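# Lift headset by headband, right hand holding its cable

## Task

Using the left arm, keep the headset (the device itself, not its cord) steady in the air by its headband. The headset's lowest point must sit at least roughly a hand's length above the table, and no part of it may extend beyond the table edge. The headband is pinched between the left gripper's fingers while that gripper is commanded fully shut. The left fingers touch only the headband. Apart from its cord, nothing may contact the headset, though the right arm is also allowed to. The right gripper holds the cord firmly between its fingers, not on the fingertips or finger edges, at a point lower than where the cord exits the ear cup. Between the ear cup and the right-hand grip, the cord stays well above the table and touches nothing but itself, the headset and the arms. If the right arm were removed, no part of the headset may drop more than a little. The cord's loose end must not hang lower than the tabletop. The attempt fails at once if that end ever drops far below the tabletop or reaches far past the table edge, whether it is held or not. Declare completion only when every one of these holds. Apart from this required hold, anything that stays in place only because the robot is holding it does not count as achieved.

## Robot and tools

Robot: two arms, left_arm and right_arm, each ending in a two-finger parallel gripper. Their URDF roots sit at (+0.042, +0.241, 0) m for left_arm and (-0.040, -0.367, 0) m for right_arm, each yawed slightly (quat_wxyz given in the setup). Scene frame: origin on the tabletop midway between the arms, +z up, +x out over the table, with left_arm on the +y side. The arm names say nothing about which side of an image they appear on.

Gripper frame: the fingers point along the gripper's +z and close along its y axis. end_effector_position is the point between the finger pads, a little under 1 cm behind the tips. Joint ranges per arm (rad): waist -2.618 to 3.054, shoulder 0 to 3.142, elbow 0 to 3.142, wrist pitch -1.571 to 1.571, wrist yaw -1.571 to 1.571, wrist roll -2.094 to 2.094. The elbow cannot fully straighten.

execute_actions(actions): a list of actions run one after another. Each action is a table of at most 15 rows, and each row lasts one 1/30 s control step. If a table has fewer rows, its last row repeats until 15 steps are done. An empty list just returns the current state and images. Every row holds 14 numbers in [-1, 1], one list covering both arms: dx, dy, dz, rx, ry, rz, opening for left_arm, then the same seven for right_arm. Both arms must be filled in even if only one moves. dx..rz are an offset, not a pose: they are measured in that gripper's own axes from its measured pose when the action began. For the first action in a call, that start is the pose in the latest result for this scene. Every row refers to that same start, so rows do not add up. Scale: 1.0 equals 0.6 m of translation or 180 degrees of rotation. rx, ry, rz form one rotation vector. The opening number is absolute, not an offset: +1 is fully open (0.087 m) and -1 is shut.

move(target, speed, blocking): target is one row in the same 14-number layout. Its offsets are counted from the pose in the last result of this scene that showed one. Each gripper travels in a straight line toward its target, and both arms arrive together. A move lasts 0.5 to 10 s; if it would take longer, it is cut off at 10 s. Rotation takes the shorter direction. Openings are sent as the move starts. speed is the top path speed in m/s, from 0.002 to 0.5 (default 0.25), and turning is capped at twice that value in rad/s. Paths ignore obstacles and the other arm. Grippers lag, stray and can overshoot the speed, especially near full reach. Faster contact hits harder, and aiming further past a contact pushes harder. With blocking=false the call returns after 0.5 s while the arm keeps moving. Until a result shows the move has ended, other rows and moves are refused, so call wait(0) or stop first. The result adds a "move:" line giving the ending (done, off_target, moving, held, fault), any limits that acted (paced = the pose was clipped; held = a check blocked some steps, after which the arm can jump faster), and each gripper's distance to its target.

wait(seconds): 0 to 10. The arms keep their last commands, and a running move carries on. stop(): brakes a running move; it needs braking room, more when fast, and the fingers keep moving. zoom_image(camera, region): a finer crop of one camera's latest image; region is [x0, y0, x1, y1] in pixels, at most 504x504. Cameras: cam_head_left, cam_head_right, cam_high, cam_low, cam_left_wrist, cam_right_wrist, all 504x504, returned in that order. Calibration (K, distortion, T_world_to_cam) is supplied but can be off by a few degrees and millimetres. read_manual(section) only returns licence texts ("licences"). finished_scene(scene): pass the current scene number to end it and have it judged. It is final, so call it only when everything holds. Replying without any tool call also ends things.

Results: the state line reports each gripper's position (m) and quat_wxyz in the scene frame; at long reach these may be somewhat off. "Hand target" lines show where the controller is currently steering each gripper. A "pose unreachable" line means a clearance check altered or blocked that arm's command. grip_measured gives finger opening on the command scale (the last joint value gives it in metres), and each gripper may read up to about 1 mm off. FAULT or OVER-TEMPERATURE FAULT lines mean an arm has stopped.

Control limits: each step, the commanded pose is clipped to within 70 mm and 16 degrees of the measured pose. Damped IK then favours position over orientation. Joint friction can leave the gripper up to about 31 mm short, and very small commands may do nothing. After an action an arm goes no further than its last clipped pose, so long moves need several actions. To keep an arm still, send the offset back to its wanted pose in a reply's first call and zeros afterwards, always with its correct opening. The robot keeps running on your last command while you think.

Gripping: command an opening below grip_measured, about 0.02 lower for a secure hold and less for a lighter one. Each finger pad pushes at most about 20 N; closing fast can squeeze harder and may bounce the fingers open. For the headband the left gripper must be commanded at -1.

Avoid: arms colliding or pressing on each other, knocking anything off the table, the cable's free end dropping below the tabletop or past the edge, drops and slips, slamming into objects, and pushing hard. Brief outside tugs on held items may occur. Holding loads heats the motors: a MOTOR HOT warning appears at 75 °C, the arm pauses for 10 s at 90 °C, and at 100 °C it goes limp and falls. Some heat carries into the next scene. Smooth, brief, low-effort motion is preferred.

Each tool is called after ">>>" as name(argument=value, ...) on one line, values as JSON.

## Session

>>> execute_actions(actions=[])

Scene clock: 0.00 s.
left_arm: end_effector_position=(+0.4990, +0.4046, +0.2873) grip_measured=+0.980 end_effector_quat_wxyz=(-0.394, +0.665, -0.592, +0.228) | right_arm: end_effector_position=(+0.2679, -0.0173, +0.1393) grip_measured=+0.993 end_effector_quat_wxyz=(+0.687, +0.044, +0.720, +0.083)
Joint positions: left_arm=[ 0.594  1.678  1.696 -0.65   0.124 -1.278  0.087] | right_arm=[1.04  1.875 0.892 0.886 1.123 0.268 0.087]
Joint velocities: left_arm=[-0.032 -0.022 -0.012 -0.007 -0.037  0.037  0.001] | right_arm=[ 0.007  0.012 -0.007 -0.037 -0.022 -0.051 -0.001]
Hand target (left_arm): +0.499, +0.405, +0.287; -0.394, +0.665, -0.592, +0.228
Hand target (right_arm): +0.268, -0.017, +0.139; +0.687, +0.044, +0.720, +0.083
camera_calibration (this result's frames):
cam_left_wrist: T_world_to_cam=[[0.600824, -0.00080831, 0.799381, -0.525174], [-0.466615, -0.812309, 0.349893, 0.47624], [0.649061, -0.583227, -0.488432, 0.193779], [0, 0, 0, 1]] pos_world=[0.411984, 0.499447, 0.347829]
cam_right_wrist: T_world_to_cam=[[0.0724052, -0.980153, -0.18455, -0.0137046], [-0.785851, 0.0578765, -0.615702, 0.320997], [0.614163, 0.189608, -0.766063, 0.086745], [0, 0, 0, 1]] pos_world=[0.199972, -0.0484584, 0.261561]

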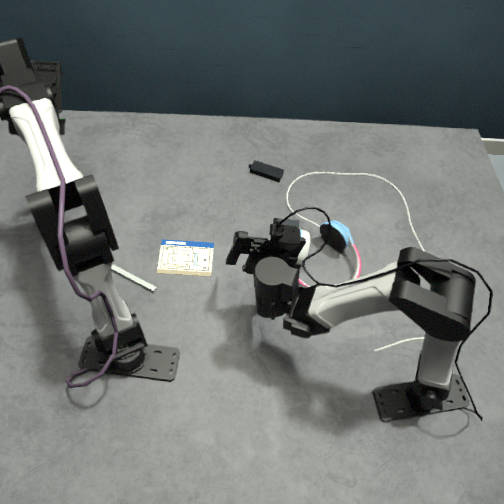

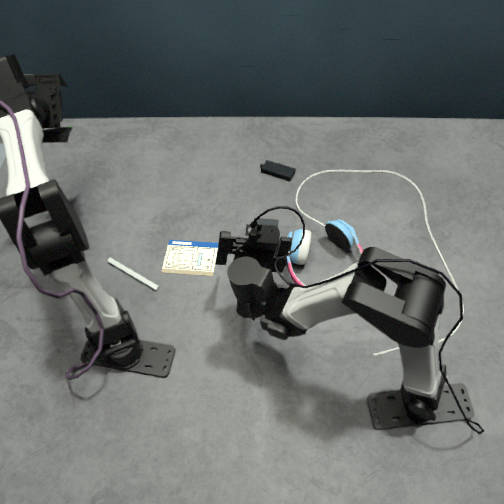

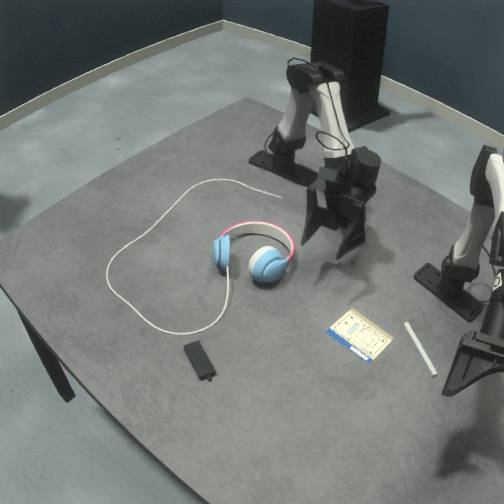

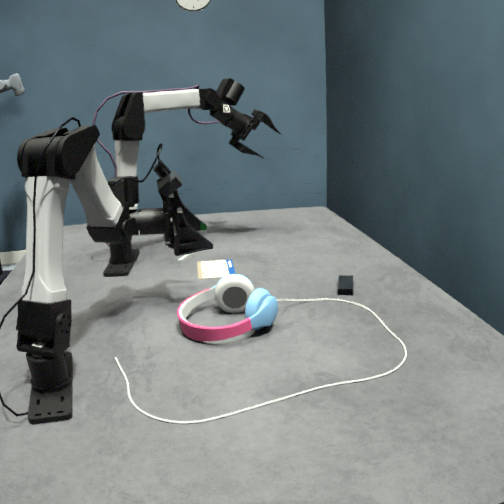

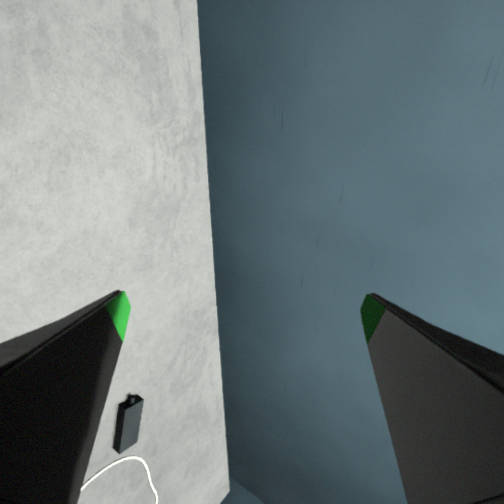

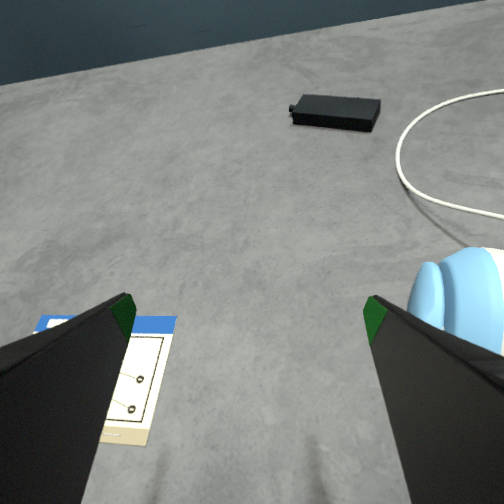

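>>> move(target=[0,0,0,0,0,0,1,-0.27,-0.72,0.05,0,0,0,1])

>>> move(target=[0.912,0.483,-0.52,-0.113,-0.426,-0.86,1,0,0,0,0,0,0,1])

Scene clock: 2.93 s.
left_arm: end_effector_position=(+0.4990, +0.4046, +0.2873) grip_measured=+0.980 end_effector_quat_wxyz=(-0.394, +0.665, -0.592, +0.228) | right_arm: end_effector_position=(+0.3221, -0.4680, +0.2099) grip_measured=+0.993 end_effector_quat_wxyz=(+0.688, +0.050, +0.719, +0.087)
Joint positions: left_arm=[ 0.594  1.678  1.696 -0.65   0.124 -1.278  0.087] | right_arm=[-0.705  1.165  0.538  0.58  -0.617  0.168  0.087]
Joint velocities: left_arm=[ 0.002 -0.012  0.017  0.037 -0.022 -0.051 -0.001] | right_arm=[ 0.007  0.002  0.007 -0.022 -0.022  0.007 -0.001]
Hand target (left_arm): +0.499, +0.405, +0.287; -0.394, +0.665, -0.592, +0.228
Hand target (right_arm): +0.325, -0.472, +0.209; +0.685, +0.049, +0.721, +0.088
Off the commanded pose (left_arm): 0.000 m, 0 deg.
Off the commanded pose (right_arm): 0.012 m, 1 deg.
move: off_target (right_arm)
camera_calibration (this result's frames):
cam_left_wrist: T_world_to_cam=[[0.600824, -0.00080831, 0.799381, -0.525174], [-0.466615, -0.812309, 0.349893, 0.47624], [0.649061, -0.583227, -0.488432, 0.193779], [0, 0, 0, 1]] pos_world=[0.411984, 0.499447, 0.347829]
cam_right_wrist: T_world_to_cam=[[0.0694208, -0.977481, -0.199277, -0.441076], [-0.783922, 0.07009, -0.61689, 0.43842], [0.616966, 0.199043, -0.761403, 0.195482], [0, 0, 0, 1]] pos_world=[0.253701, -0.500782, 0.331401]

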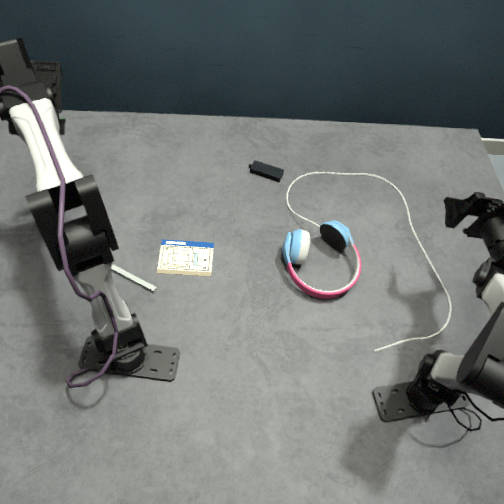

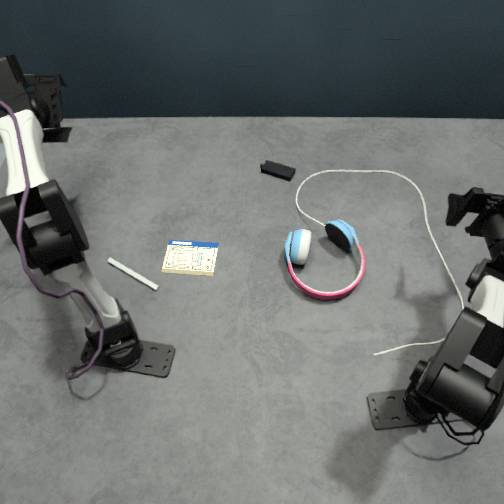

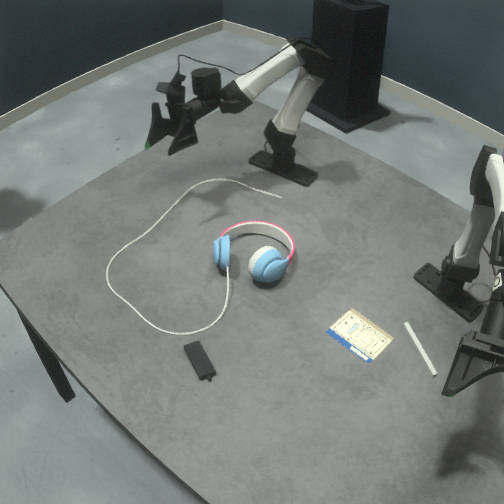

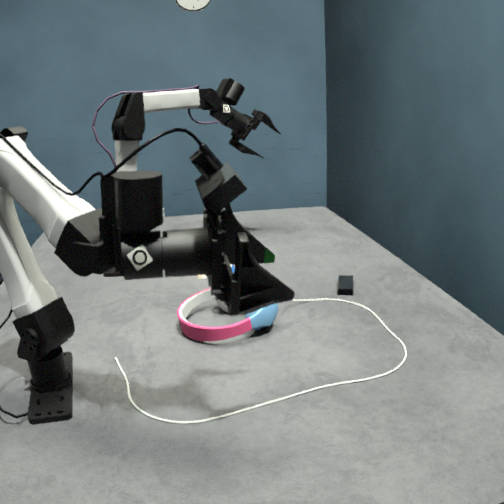

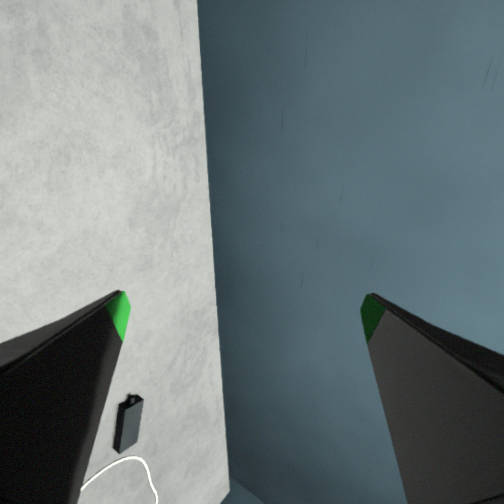

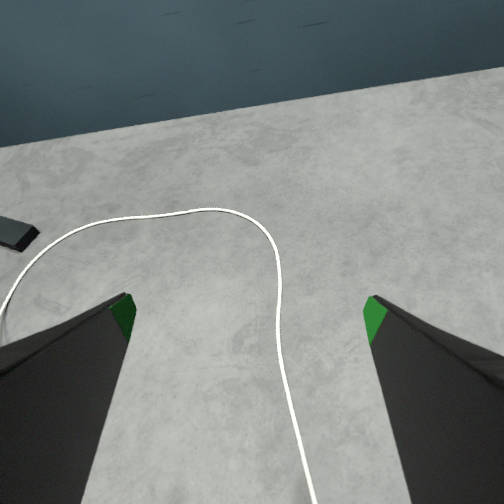

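Scene clock: 9.37 s.
left_arm: end_effector_position=(+0.1944, -0.1897, +0.1455) grip_measured=+0.980 end_effector_quat_wxyz=(-0.255, +0.649, -0.284, +0.658) | right_arm: end_effector_position=(+0.3221, -0.4679, +0.2099) grip_measured=+0.993 end_effector_quat_wxyz=(+0.688, +0.050, +0.719, +0.087)
Joint positions: left_arm=[-1.503  2.286  1.016  1.541 -1.583 -2.088  0.087] | right_arm=[-0.705  1.165  0.538  0.58  -0.618  0.168  0.087]
Joint velocities: left_arm=[-0.012  0.007  0.012 -0.037 -0.007 -0.095 -0.   ] | right_arm=[ 0.002 -0.007 -0.002  0.066 -0.11  -0.051  0.001]
Hand target (left_arm): +0.191, -0.194, +0.144; -0.246, +0.651, -0.280, +0.661
Hand target (right_arm): +0.322, -0.468, +0.210; +0.688, +0.050, +0.719, +0.087
Off the commanded pose (left_arm): 0.013 m, 150 deg; orientation clipped at the last step of the last action.
Off the commanded pose (right_arm): 0.000 m, 0 deg.
joint sent to its limit (left arm) — the command would take joint 4 (wrist pitch) past its upper limit, joint 5 (wrist yaw) past its lower limit and joint 6 (wrist roll) past its lower limit, so those joints were sent only as far as their limits.
move: off_target (left_arm); limits=paced
camera_calibration (this result's frames):
cam_left_wrist: T_world_to_cam=[[0.0281655, 0.718016, 0.695457, 0.0335803], [-0.787392, -0.412672, 0.457947, 0.0233787], [0.615808, -0.560496, 0.553737, -0.165267], [0, 0, 0, 1]] pos_world=[0.119235, -0.107095, 0.0574543]
cam_right_wrist: T_world_to_cam=[[0.0697952, -0.977452, -0.199291, -0.441114], [-0.783943, 0.0698006, -0.616897, 0.438284], [0.616897, 0.199289, -0.761394, 0.195609], [0, 0, 0, 1]] pos_world=[0.253706, -0.500743, 0.331401]

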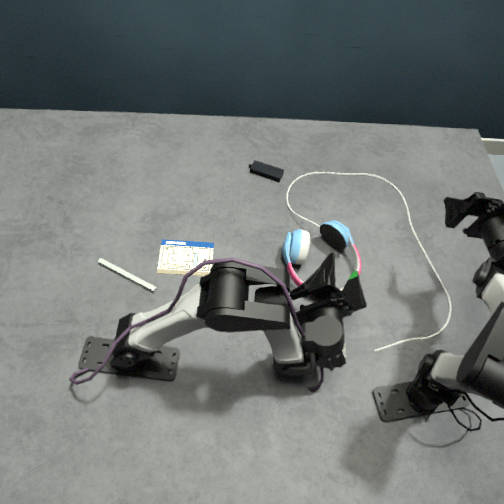

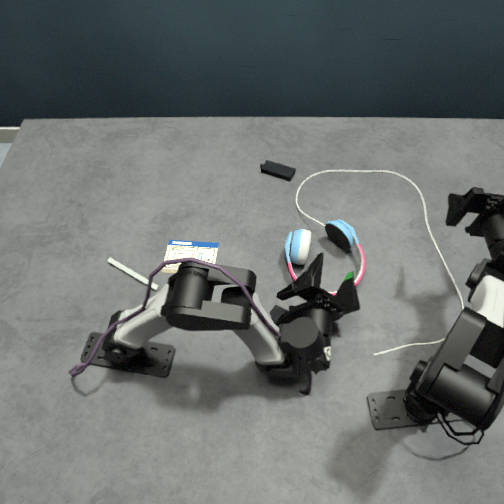

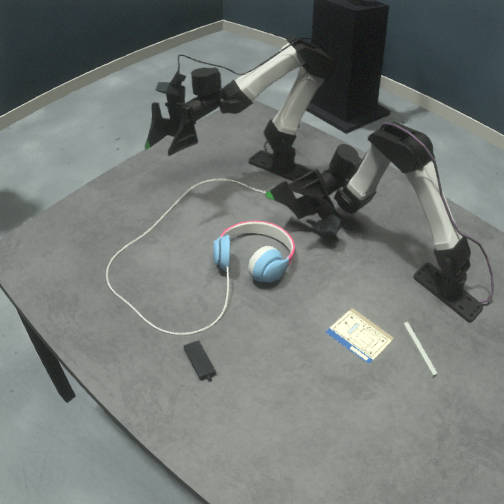

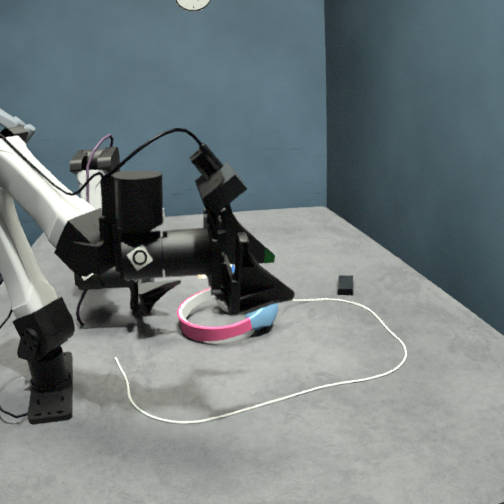

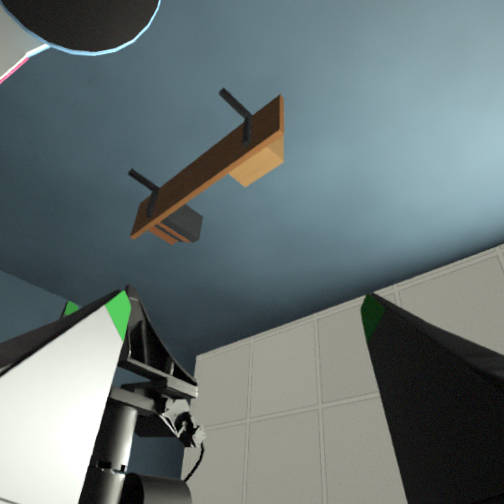

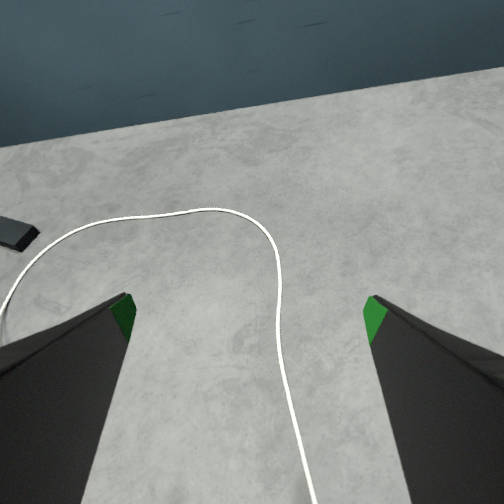

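>>> move(target=[0.14,-0.14,0,0,0,0.75,1,0,0,0,0,0,0,1])

Scene clock: 14.83 s.
left_arm: end_effector_position=(+0.1945, -0.1812, +0.2632) grip_measured=+0.980 end_effector_quat_wxyz=(+0.707, +0.013, +0.707, -0.019) | right_arm: end_effector_position=(+0.3221, -0.4679, +0.2099) grip_measured=+0.993 end_effector_quat_wxyz=(+0.688, +0.050, +0.719, +0.087)
Joint positions: left_arm=[-1.503  1.859  1.397  0.376 -1.583 -0.094  0.087] | right_arm=[-0.705  1.165  0.538  0.58  -0.618  0.168  0.087]
Joint velocities: left_arm=[-0.002 -0.012  0.012 -0.007 -0.051  0.007  0.001] | right_arm=[ 0.012  0.002  0.007  0.022  0.081 -0.022  0.001]
Hand target (left_arm): +0.194, -0.185, +0.265; +0.707, +0.015, +0.707, -0.017
Hand target (right_arm): +0.322, -0.468, +0.210; +0.688, +0.050, +0.719, +0.087
Off the commanded pose (left_arm): 0.008 m, 0 deg.
Off the commanded pose (right_arm): 0.000 m, 0 deg.
move: done
camera_calibration (this result's frames):
cam_left_wrist: T_world_to_cam=[[-0.0501171, -0.99852, 0.0211439, -0.172755], [-0.768849, 0.0250599, -0.638939, 0.337469], [0.637463, -0.0482782, -0.768967, 0.211017], [0, 0, 0, 1]] pos_world=[0.116289, -0.170769, 0.38154]
cam_right_wrist: T_world_to_cam=[[0.0697952, -0.977452, -0.199291, -0.441114], [-0.783943, 0.0698006, -0.616897, 0.438284], [0.616897, 0.199289, -0.761394, 0.195609], [0, 0, 0, 1]] pos_world=[0.253706, -0.500743, 0.331401]

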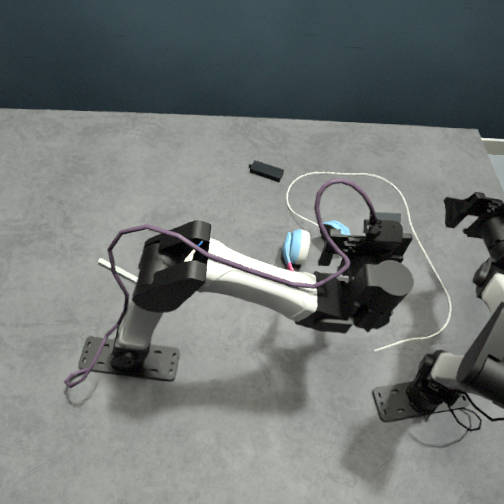

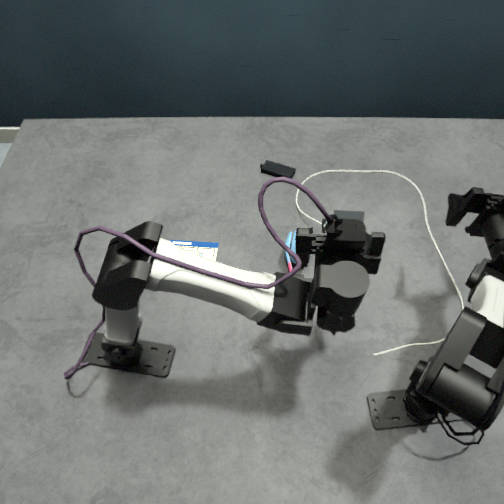

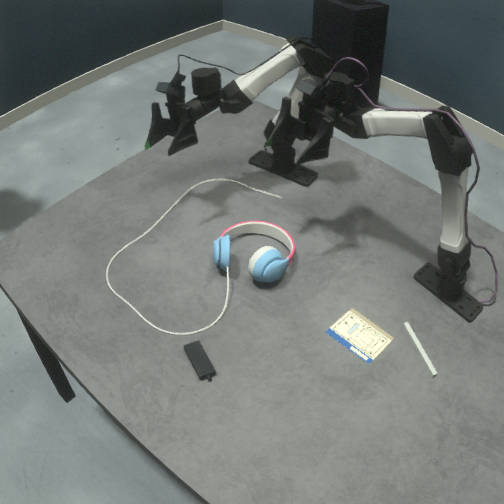

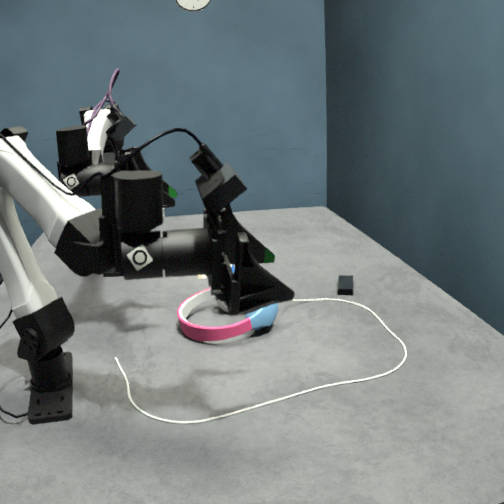

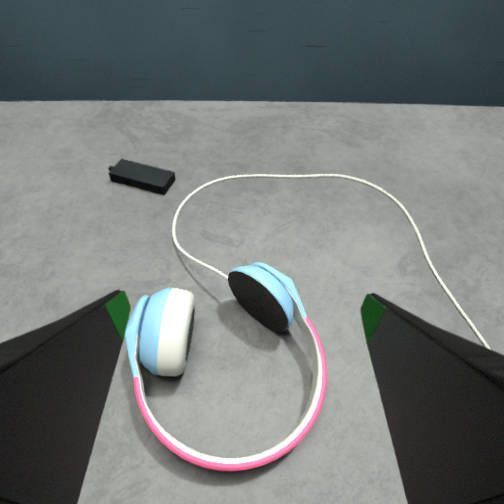

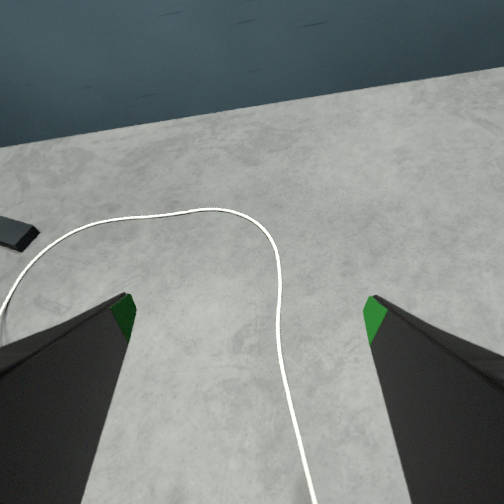

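>>> move(target=[0.22,0,-0.01,0.385,0.385,0.385,1,0,0,0,0,0,0,1])

Scene clock: 19.63 s.
left_arm: end_effector_position=(+0.1851, -0.1839, +0.1379) grip_measured=+0.980 end_effector_quat_wxyz=(+0.073, +0.728, +0.681, -0.030) | right_arm: end_effector_position=(+0.3221, -0.4679, +0.2099) grip_measured=+0.993 end_effector_quat_wxyz=(+0.688, +0.050, +0.719, +0.087)
Joint positions: left_arm=[-1.16   2.405  2.57  -1.578 -0.012  0.355  0.087] | right_arm=[-0.705  1.165  0.538  0.58  -0.618  0.168  0.087]
Joint velocities: left_arm=[-0.027  0.007  0.002  0.022 -0.007  0.051 -0.   ] | right_arm=[-0.012  0.007  0.002 -0.081  0.037  0.081 -0.001]
Hand target (left_arm): +0.189, -0.183, +0.133; +0.066, +0.728, +0.682, -0.029
Hand target (right_arm): +0.322, -0.468, +0.210; +0.688, +0.050, +0.719, +0.087
Off the commanded pose (left_arm): 0.008 m, 9 deg.
Off the commanded pose (right_arm): 0.000 m, 0 deg.
joint sent to its limit (left arm) — the command would take joint 4 (wrist pitch) past its lower limit, so that joint was sent only as far as its limit.
move: off_target (left_arm)
camera_calibration (this result's frames):
cam_left_wrist: T_world_to_cam=[[-0.997017, 0.0504134, -0.0584403, 0.20591], [-0.0016034, 0.743501, 0.668733, 0.0599872], [0.0771635, 0.666832, -0.741202, 0.35196], [0, 0, 0, 1]] pos_world=[0.178234, -0.289679, 0.232791]
cam_right_wrist: T_world_to_cam=[[0.0697952, -0.977452, -0.199291, -0.441114], [-0.783943, 0.0698006, -0.616897, 0.438284], [0.616897, 0.199289, -0.761394, 0.195609], [0, 0, 0, 1]] pos_world=[0.253706, -0.500743, 0.331401]

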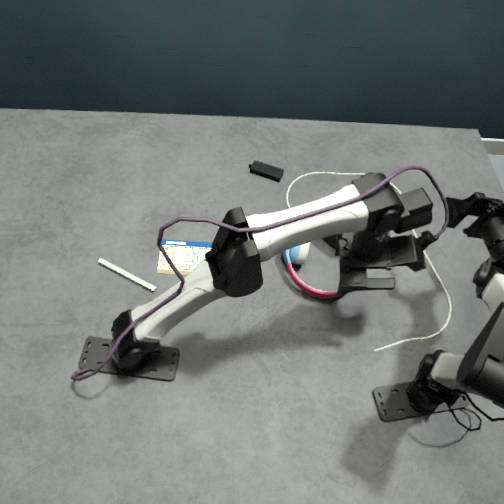

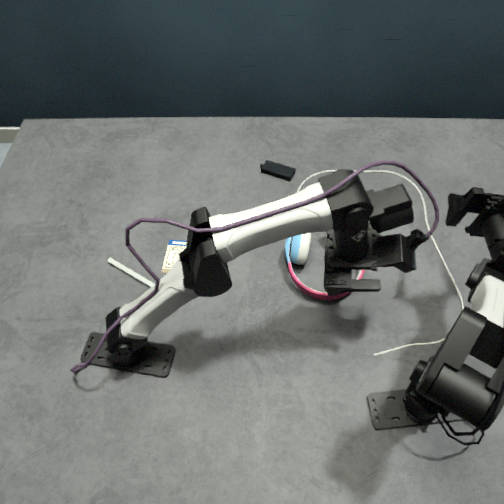

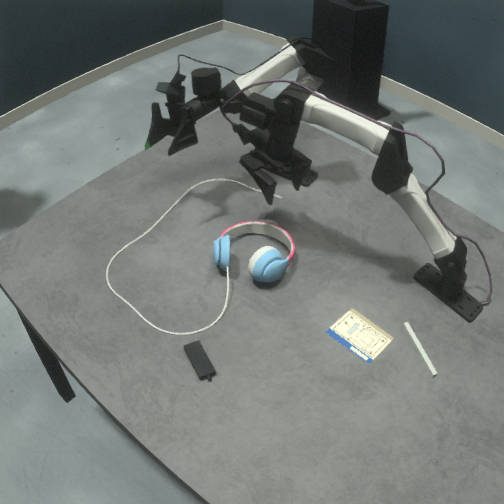

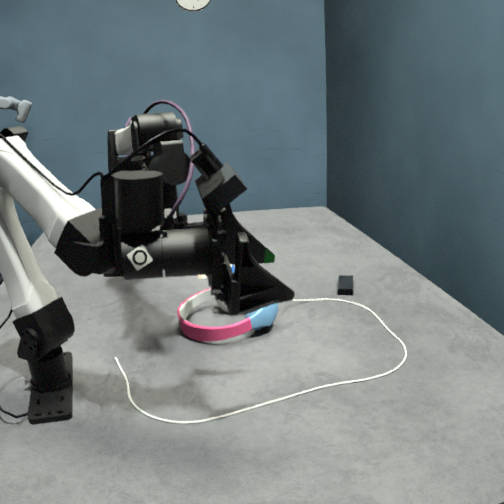

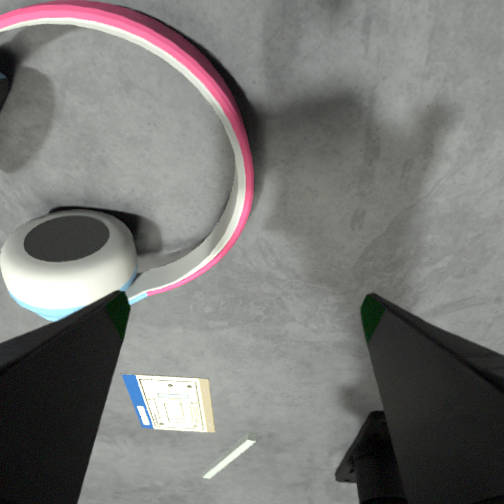

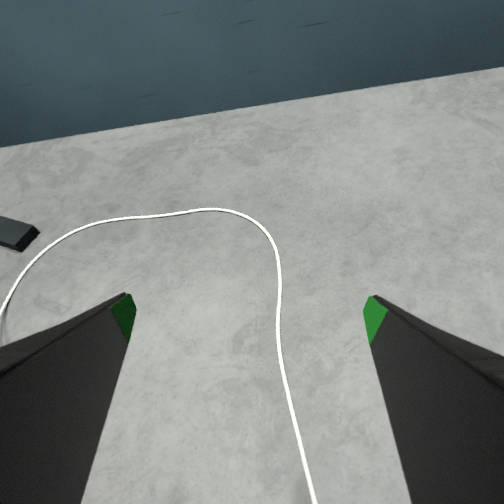

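>>> move(target=[0.03,0.018,0.2,0,0,0,1,0,0,0,0,0,0,1], speed=0.12)

Scene clock: 21.33 s.
left_arm: end_effector_position=(+0.1995, -0.1913, +0.0227) grip_measured=+0.980 end_effector_quat_wxyz=(+0.078, +0.729, +0.679, -0.030) | right_arm: end_effector_position=(+0.3221, -0.4679, +0.2099) grip_measured=+0.993 end_effector_quat_wxyz=(+0.688, +0.050, +0.719, +0.087)
Joint positions: left_arm=[-1.137  2.35   2.005 -1.06  -0.012  0.383  0.087] | right_arm=[-0.705  1.165  0.538  0.58  -0.618  0.168  0.087]
Joint velocities: left_arm=[-0.042  0.007  0.007 -0.007  0.022 -0.022 -0.   ] | right_arm=[-0.017 -0.007  0.012  0.007  0.095  0.007  0.   ]
Hand target (left_arm): +0.202, -0.187, +0.017; +0.073, +0.728, +0.681, -0.030
Hand target (right_arm): +0.322, -0.468, +0.210; +0.688, +0.050, +0.719, +0.087
Off the commanded pose (left_arm): 0.010 m, 1 deg.
Off the commanded pose (right_arm): 0.000 m, 0 deg.
move: done
camera_calibration (this result's frames):
cam_left_wrist: T_world_to_cam=[[-0.996421, 0.053872, -0.0651366, 0.214557], [-0.00293388, 0.748087, 0.663595, 0.14382], [0.084477, 0.661411, -0.745251, 0.267921], [0, 0, 0, 1]] pos_world=[0.191578, -0.296355, 0.118206]
cam_right_wrist: T_world_to_cam=[[0.0697952, -0.977452, -0.199291, -0.441114], [-0.783943, 0.0698006, -0.616897, 0.438284], [0.616897, 0.199289, -0.761394, 0.195609], [0, 0, 0, 1]] pos_world=[0.253706, -0.500743, 0.331401]

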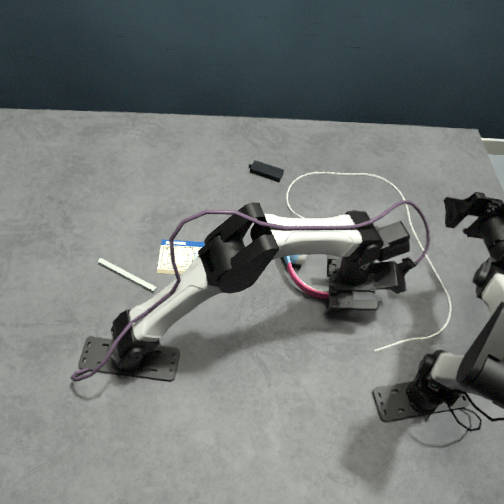

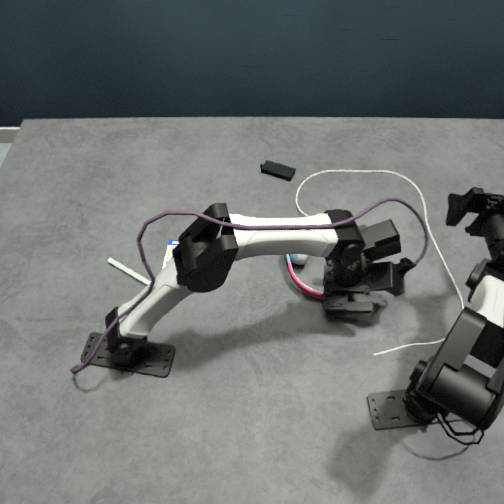

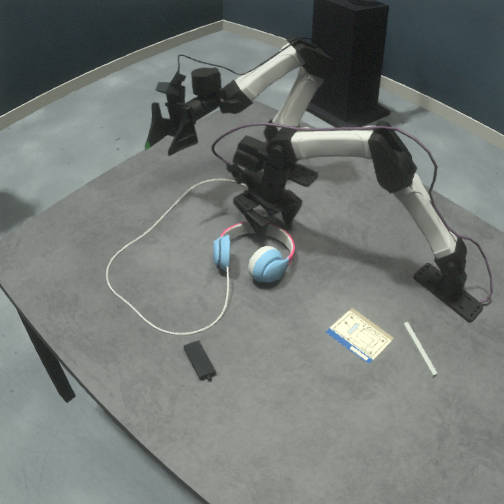

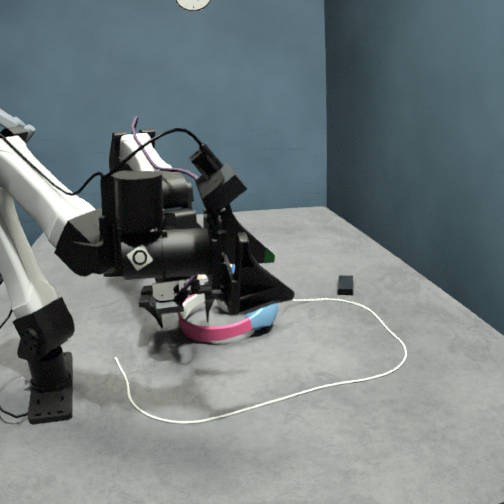

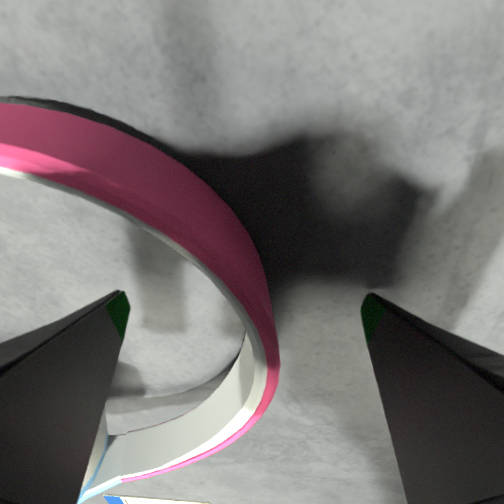

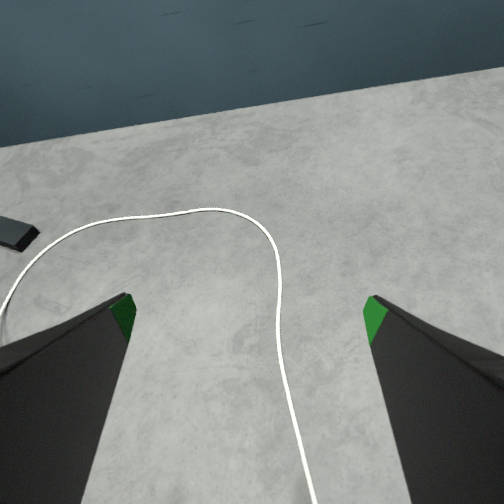

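>>> move(target=[0,0,0,0,0,0,-1,0,0,0,0,0,0,1])

>>> move(target=[0.05,0,-0.4,0,0,0,-1,0,0,0,0,0,0,1], speed=0.12)

>>> move(target=[0.05,0.1,-0.4,0.385,-0.385,-0.385,-1,0,0,0,0,0,0,1], speed=0.15)

Scene clock: 22.20 s.
left_arm: end_effector_position=(+0.2020, -0.1920, +0.0229) grip_measured=-0.808 end_effector_quat_wxyz=(+0.083, +0.728, +0.680, -0.026) | right_arm: end_effector_position=(+0.3221, -0.4679, +0.2099) grip_measured=+0.993 end_effector_quat_wxyz=(+0.688, +0.050, +0.719, +0.087)
Joint positions: left_arm=[-1.137  2.35   2.005 -1.053 -0.023  0.382  0.008] | right_arm=[-0.705  1.165  0.538  0.58  -0.618  0.168  0.087]
Joint velocities: left_arm=[ 0.002  0.012  0.002  0.037  0.095 -0.007 -0.   ] | right_arm=[ 0.012 -0.002  0.022 -0.007  0.095 -0.037 -0.   ]
Hand target (left_arm): +0.200, -0.191, +0.023; +0.078, +0.729, +0.679, -0.030
Hand target (right_arm): +0.322, -0.468, +0.210; +0.688, +0.050, +0.719, +0.087
Off the commanded pose (left_arm): 0.003 m, 1 deg.
Off the commanded pose (right_arm): 0.000 m, 0 deg.
move: done
camera_calibration (this result's frames):
cam_left_wrist: T_world_to_cam=[[-0.995689, 0.050647, -0.077701, 0.216626], [-0.0135033, 0.749664, 0.661681, 0.146721], [0.0917618, 0.659878, -0.745748, 0.266629], [0, 0, 0, 1]] pos_world=[0.193207, -0.296905, 0.118588]
cam_right_wrist: T_world_to_cam=[[0.0697952, -0.977452, -0.199291, -0.441114], [-0.783943, 0.0698006, -0.616897, 0.438284], [0.616897, 0.199289, -0.761394, 0.195609], [0, 0, 0, 1]] pos_world=[0.253706, -0.500743, 0.331401]

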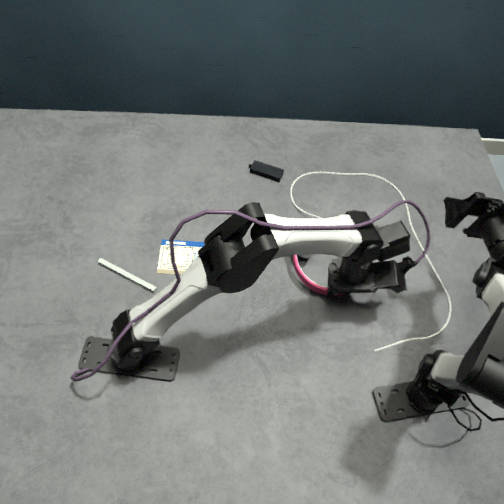

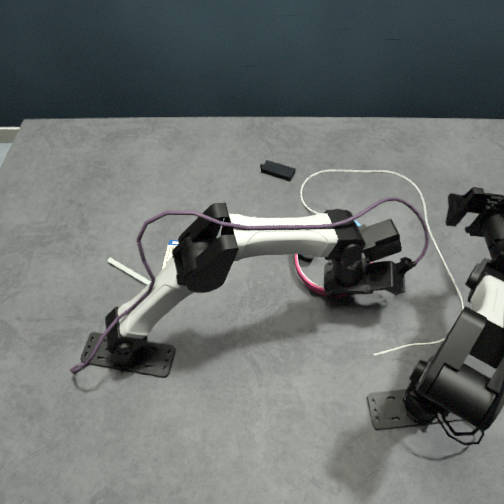

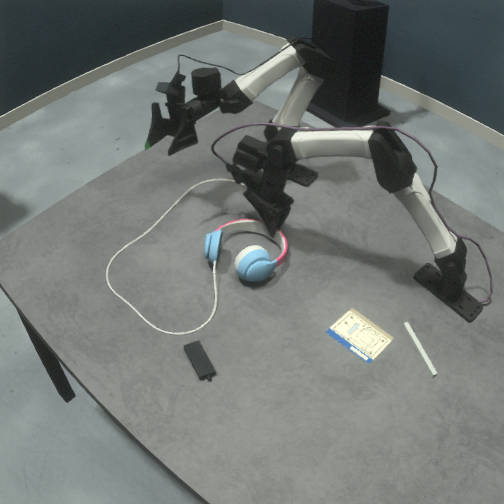

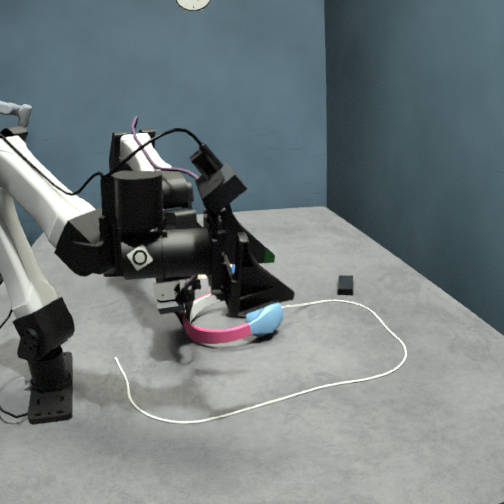

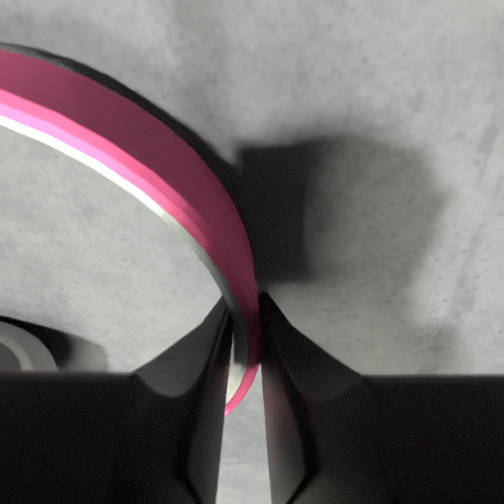

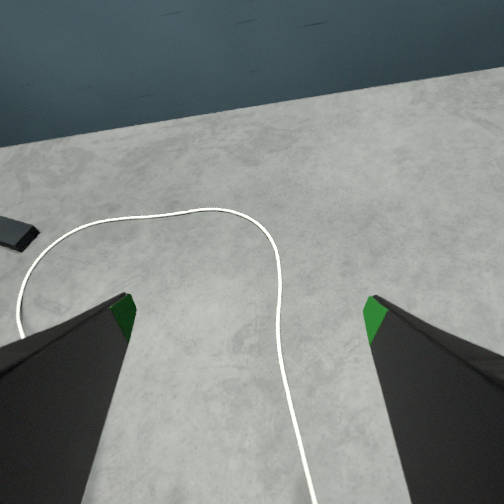

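Scene clock: 24.57 s.
left_arm: end_effector_position=(+0.1793, -0.1226, +0.2361) grip_measured=-0.819 end_effector_quat_wxyz=(+0.140, +0.724, +0.673, -0.065) | right_arm: end_effector_position=(+0.3221, -0.4679, +0.2099) grip_measured=+0.993 end_effector_quat_wxyz=(+0.688, +0.050, +0.719, +0.087)
Joint positions: left_arm=[-1.128  2.025  2.349 -1.586  0.001  0.392  0.008] | right_arm=[-0.705  1.165  0.538  0.58  -0.618  0.168  0.087]
Joint velocities: left_arm=[-0.012  0.012 -0.012 -0.037  0.037  0.037 -0.002] | right_arm=[-0.022  0.002  0.002 -0.022  0.051 -0.081  0.   ]
Hand target (left_arm): +0.188, -0.119, +0.251; +0.166, +0.720, +0.671, -0.061
Hand target (right_arm): +0.322, -0.468, +0.210; +0.688, +0.050, +0.719, +0.087
Off the commanded pose (left_arm): 0.020 m, 8 deg.
Off the commanded pose (right_arm): 0.000 m, 0 deg.
joint sent to its limit (left arm) — the command would take joint 4 (wrist pitch) past its lower limit, so that joint was sent only as far as its limit.
move: off_target (left_arm)
camera_calibration (this result's frames):
cam_left_wrist: T_world_to_cam=[[-0.993408, 0.0445404, -0.105628, 0.212479], [-0.0215181, 0.832599, 0.553459, -0.00959445], [0.112597, 0.552083, -0.826152, 0.383935], [0, 0, 0, 1]] pos_world=[0.167642, -0.21344, 0.344942]
cam_right_wrist: T_world_to_cam=[[0.0697952, -0.977452, -0.199291, -0.441114], [-0.783943, 0.0698006, -0.616897, 0.438284], [0.616897, 0.199289, -0.761394, 0.195609], [0, 0, 0, 1]] pos_world=[0.253706, -0.500743, 0.331401]

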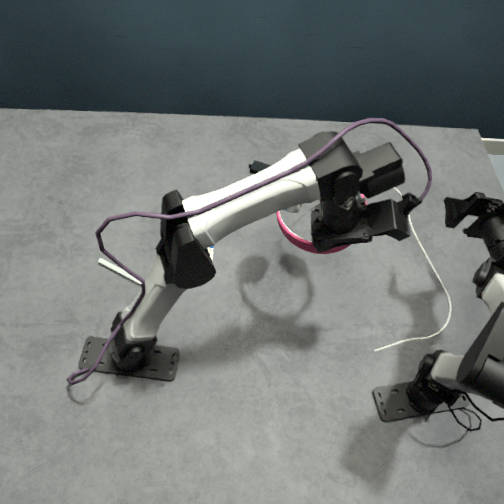

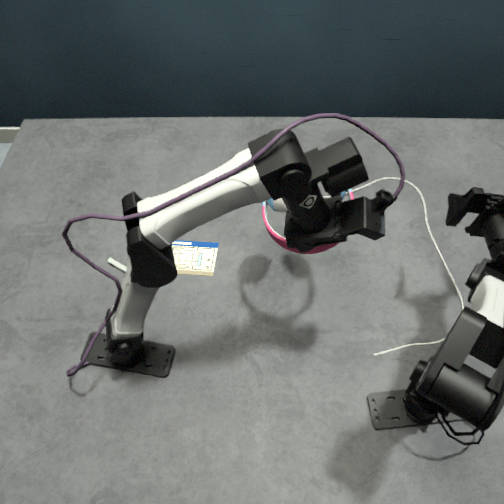

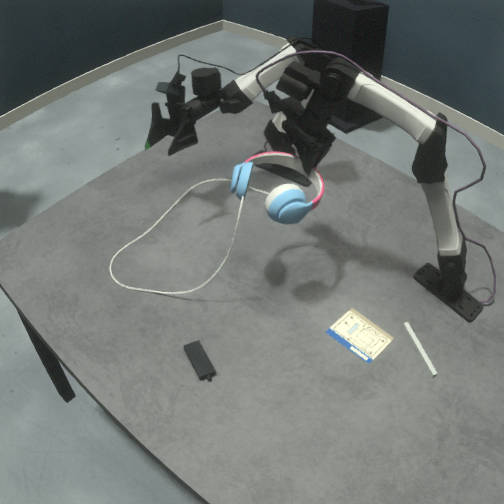

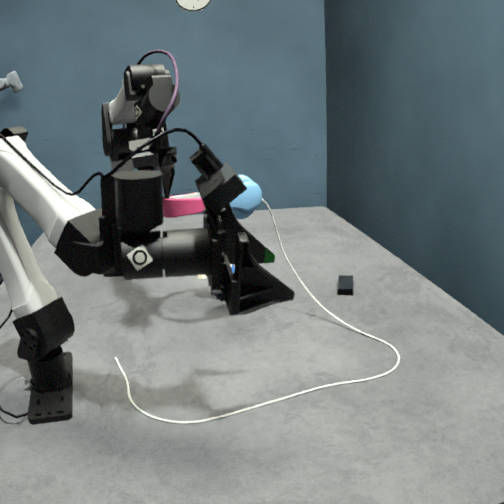

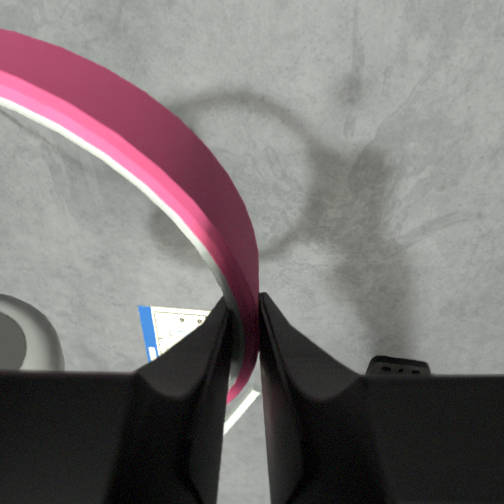

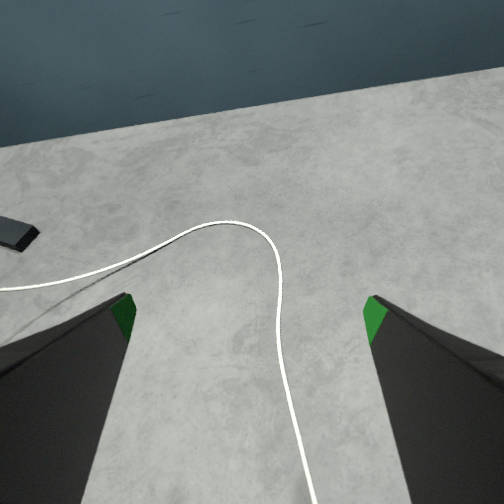

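Scene clock: 32.33 s.
left_arm: end_effector_position=(+0.2228, -0.0302, +0.4548) grip_measured=-0.820 end_effector_quat_wxyz=(-0.008, -0.047, -0.612, +0.790) | right_arm: end_effector_position=(+0.3221, -0.4679, +0.2099) grip_measured=+0.993 end_effector_quat_wxyz=(+0.688, +0.050, +0.719, +0.087)
Joint positions: left_arm=[-0.294  1.277  1.055  0.86   1.143 -2.077  0.008] | right_arm=[-0.705  1.165  0.538  0.58  -0.618  0.168  0.087]
Joint velocities: left_arm=[ 0.012 -0.017 -0.012  0.037  0.007 -0.022 -0.002] | right_arm=[-0.032  0.002 -0.007  0.095 -0.066  0.007 -0.001]
Hand target (left_arm): +0.224, -0.028, +0.460; -0.022, -0.042, -0.599, +0.800
Hand target (right_arm): +0.322, -0.468, +0.210; +0.688, +0.050, +0.719, +0.087
Off the commanded pose (left_arm): 0.010 m, 3 deg.
Off the commanded pose (right_arm): 0.000 m, 0 deg.
joint sent to its limit (left arm) — the command would take joint 6 (wrist roll) past its lower limit, so that joint was sent only as far as its limit.
move: off_target (left_arm)
camera_calibration (this result's frames):
cam_left_wrist: T_world_to_cam=[[-0.0575111, 0.256412, 0.964855, -0.414266], [-0.585961, 0.773807, -0.240568, 0.278501], [-0.808296, -0.579203, 0.105745, 0.255908], [0, 0, 0, 1]] pos_world=[0.346215, 0.0389395, 0.439644]
cam_right_wrist: T_world_to_cam=[[0.0697952, -0.977452, -0.199291, -0.441114], [-0.783943, 0.0698006, -0.616897, 0.438284], [0.616897, 0.199289, -0.761394, 0.195609], [0, 0, 0, 1]] pos_world=[0.253706, -0.500743, 0.331401]

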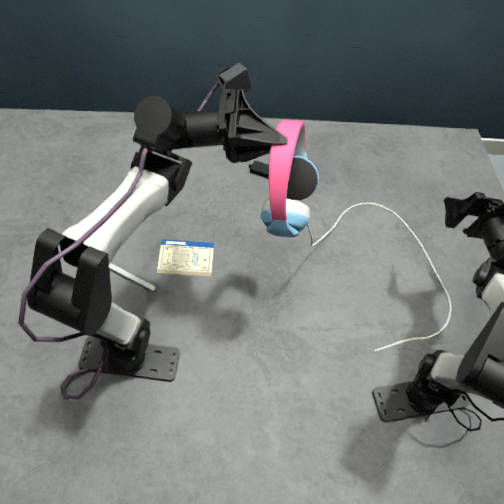

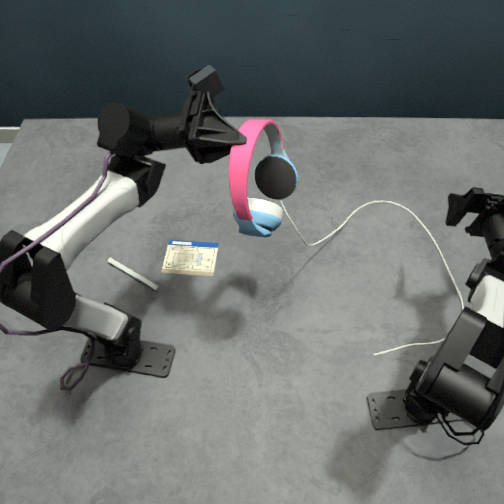

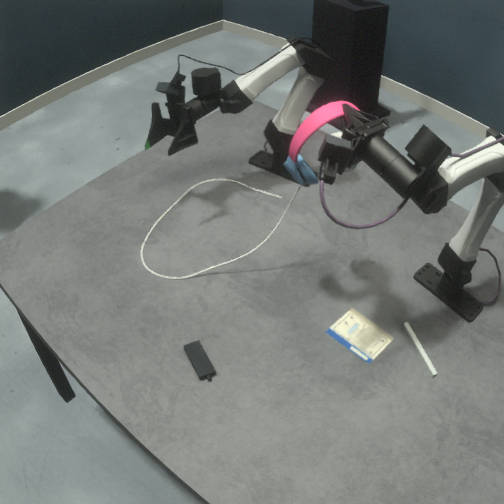

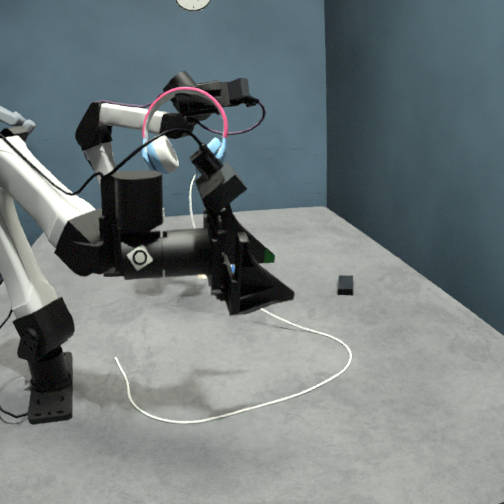

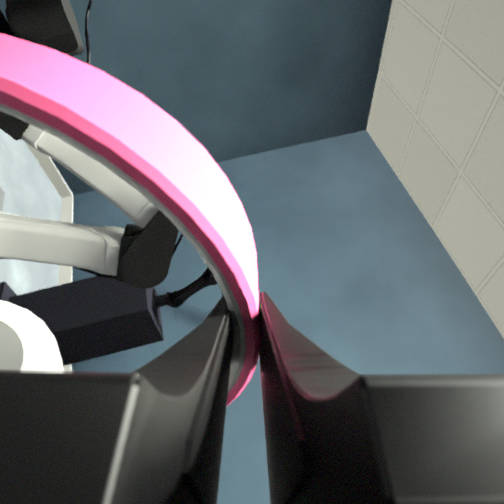

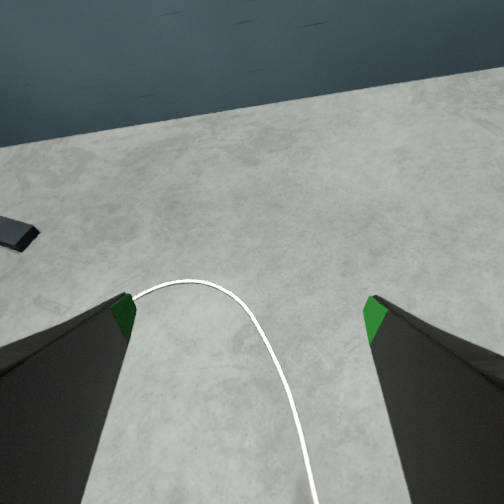

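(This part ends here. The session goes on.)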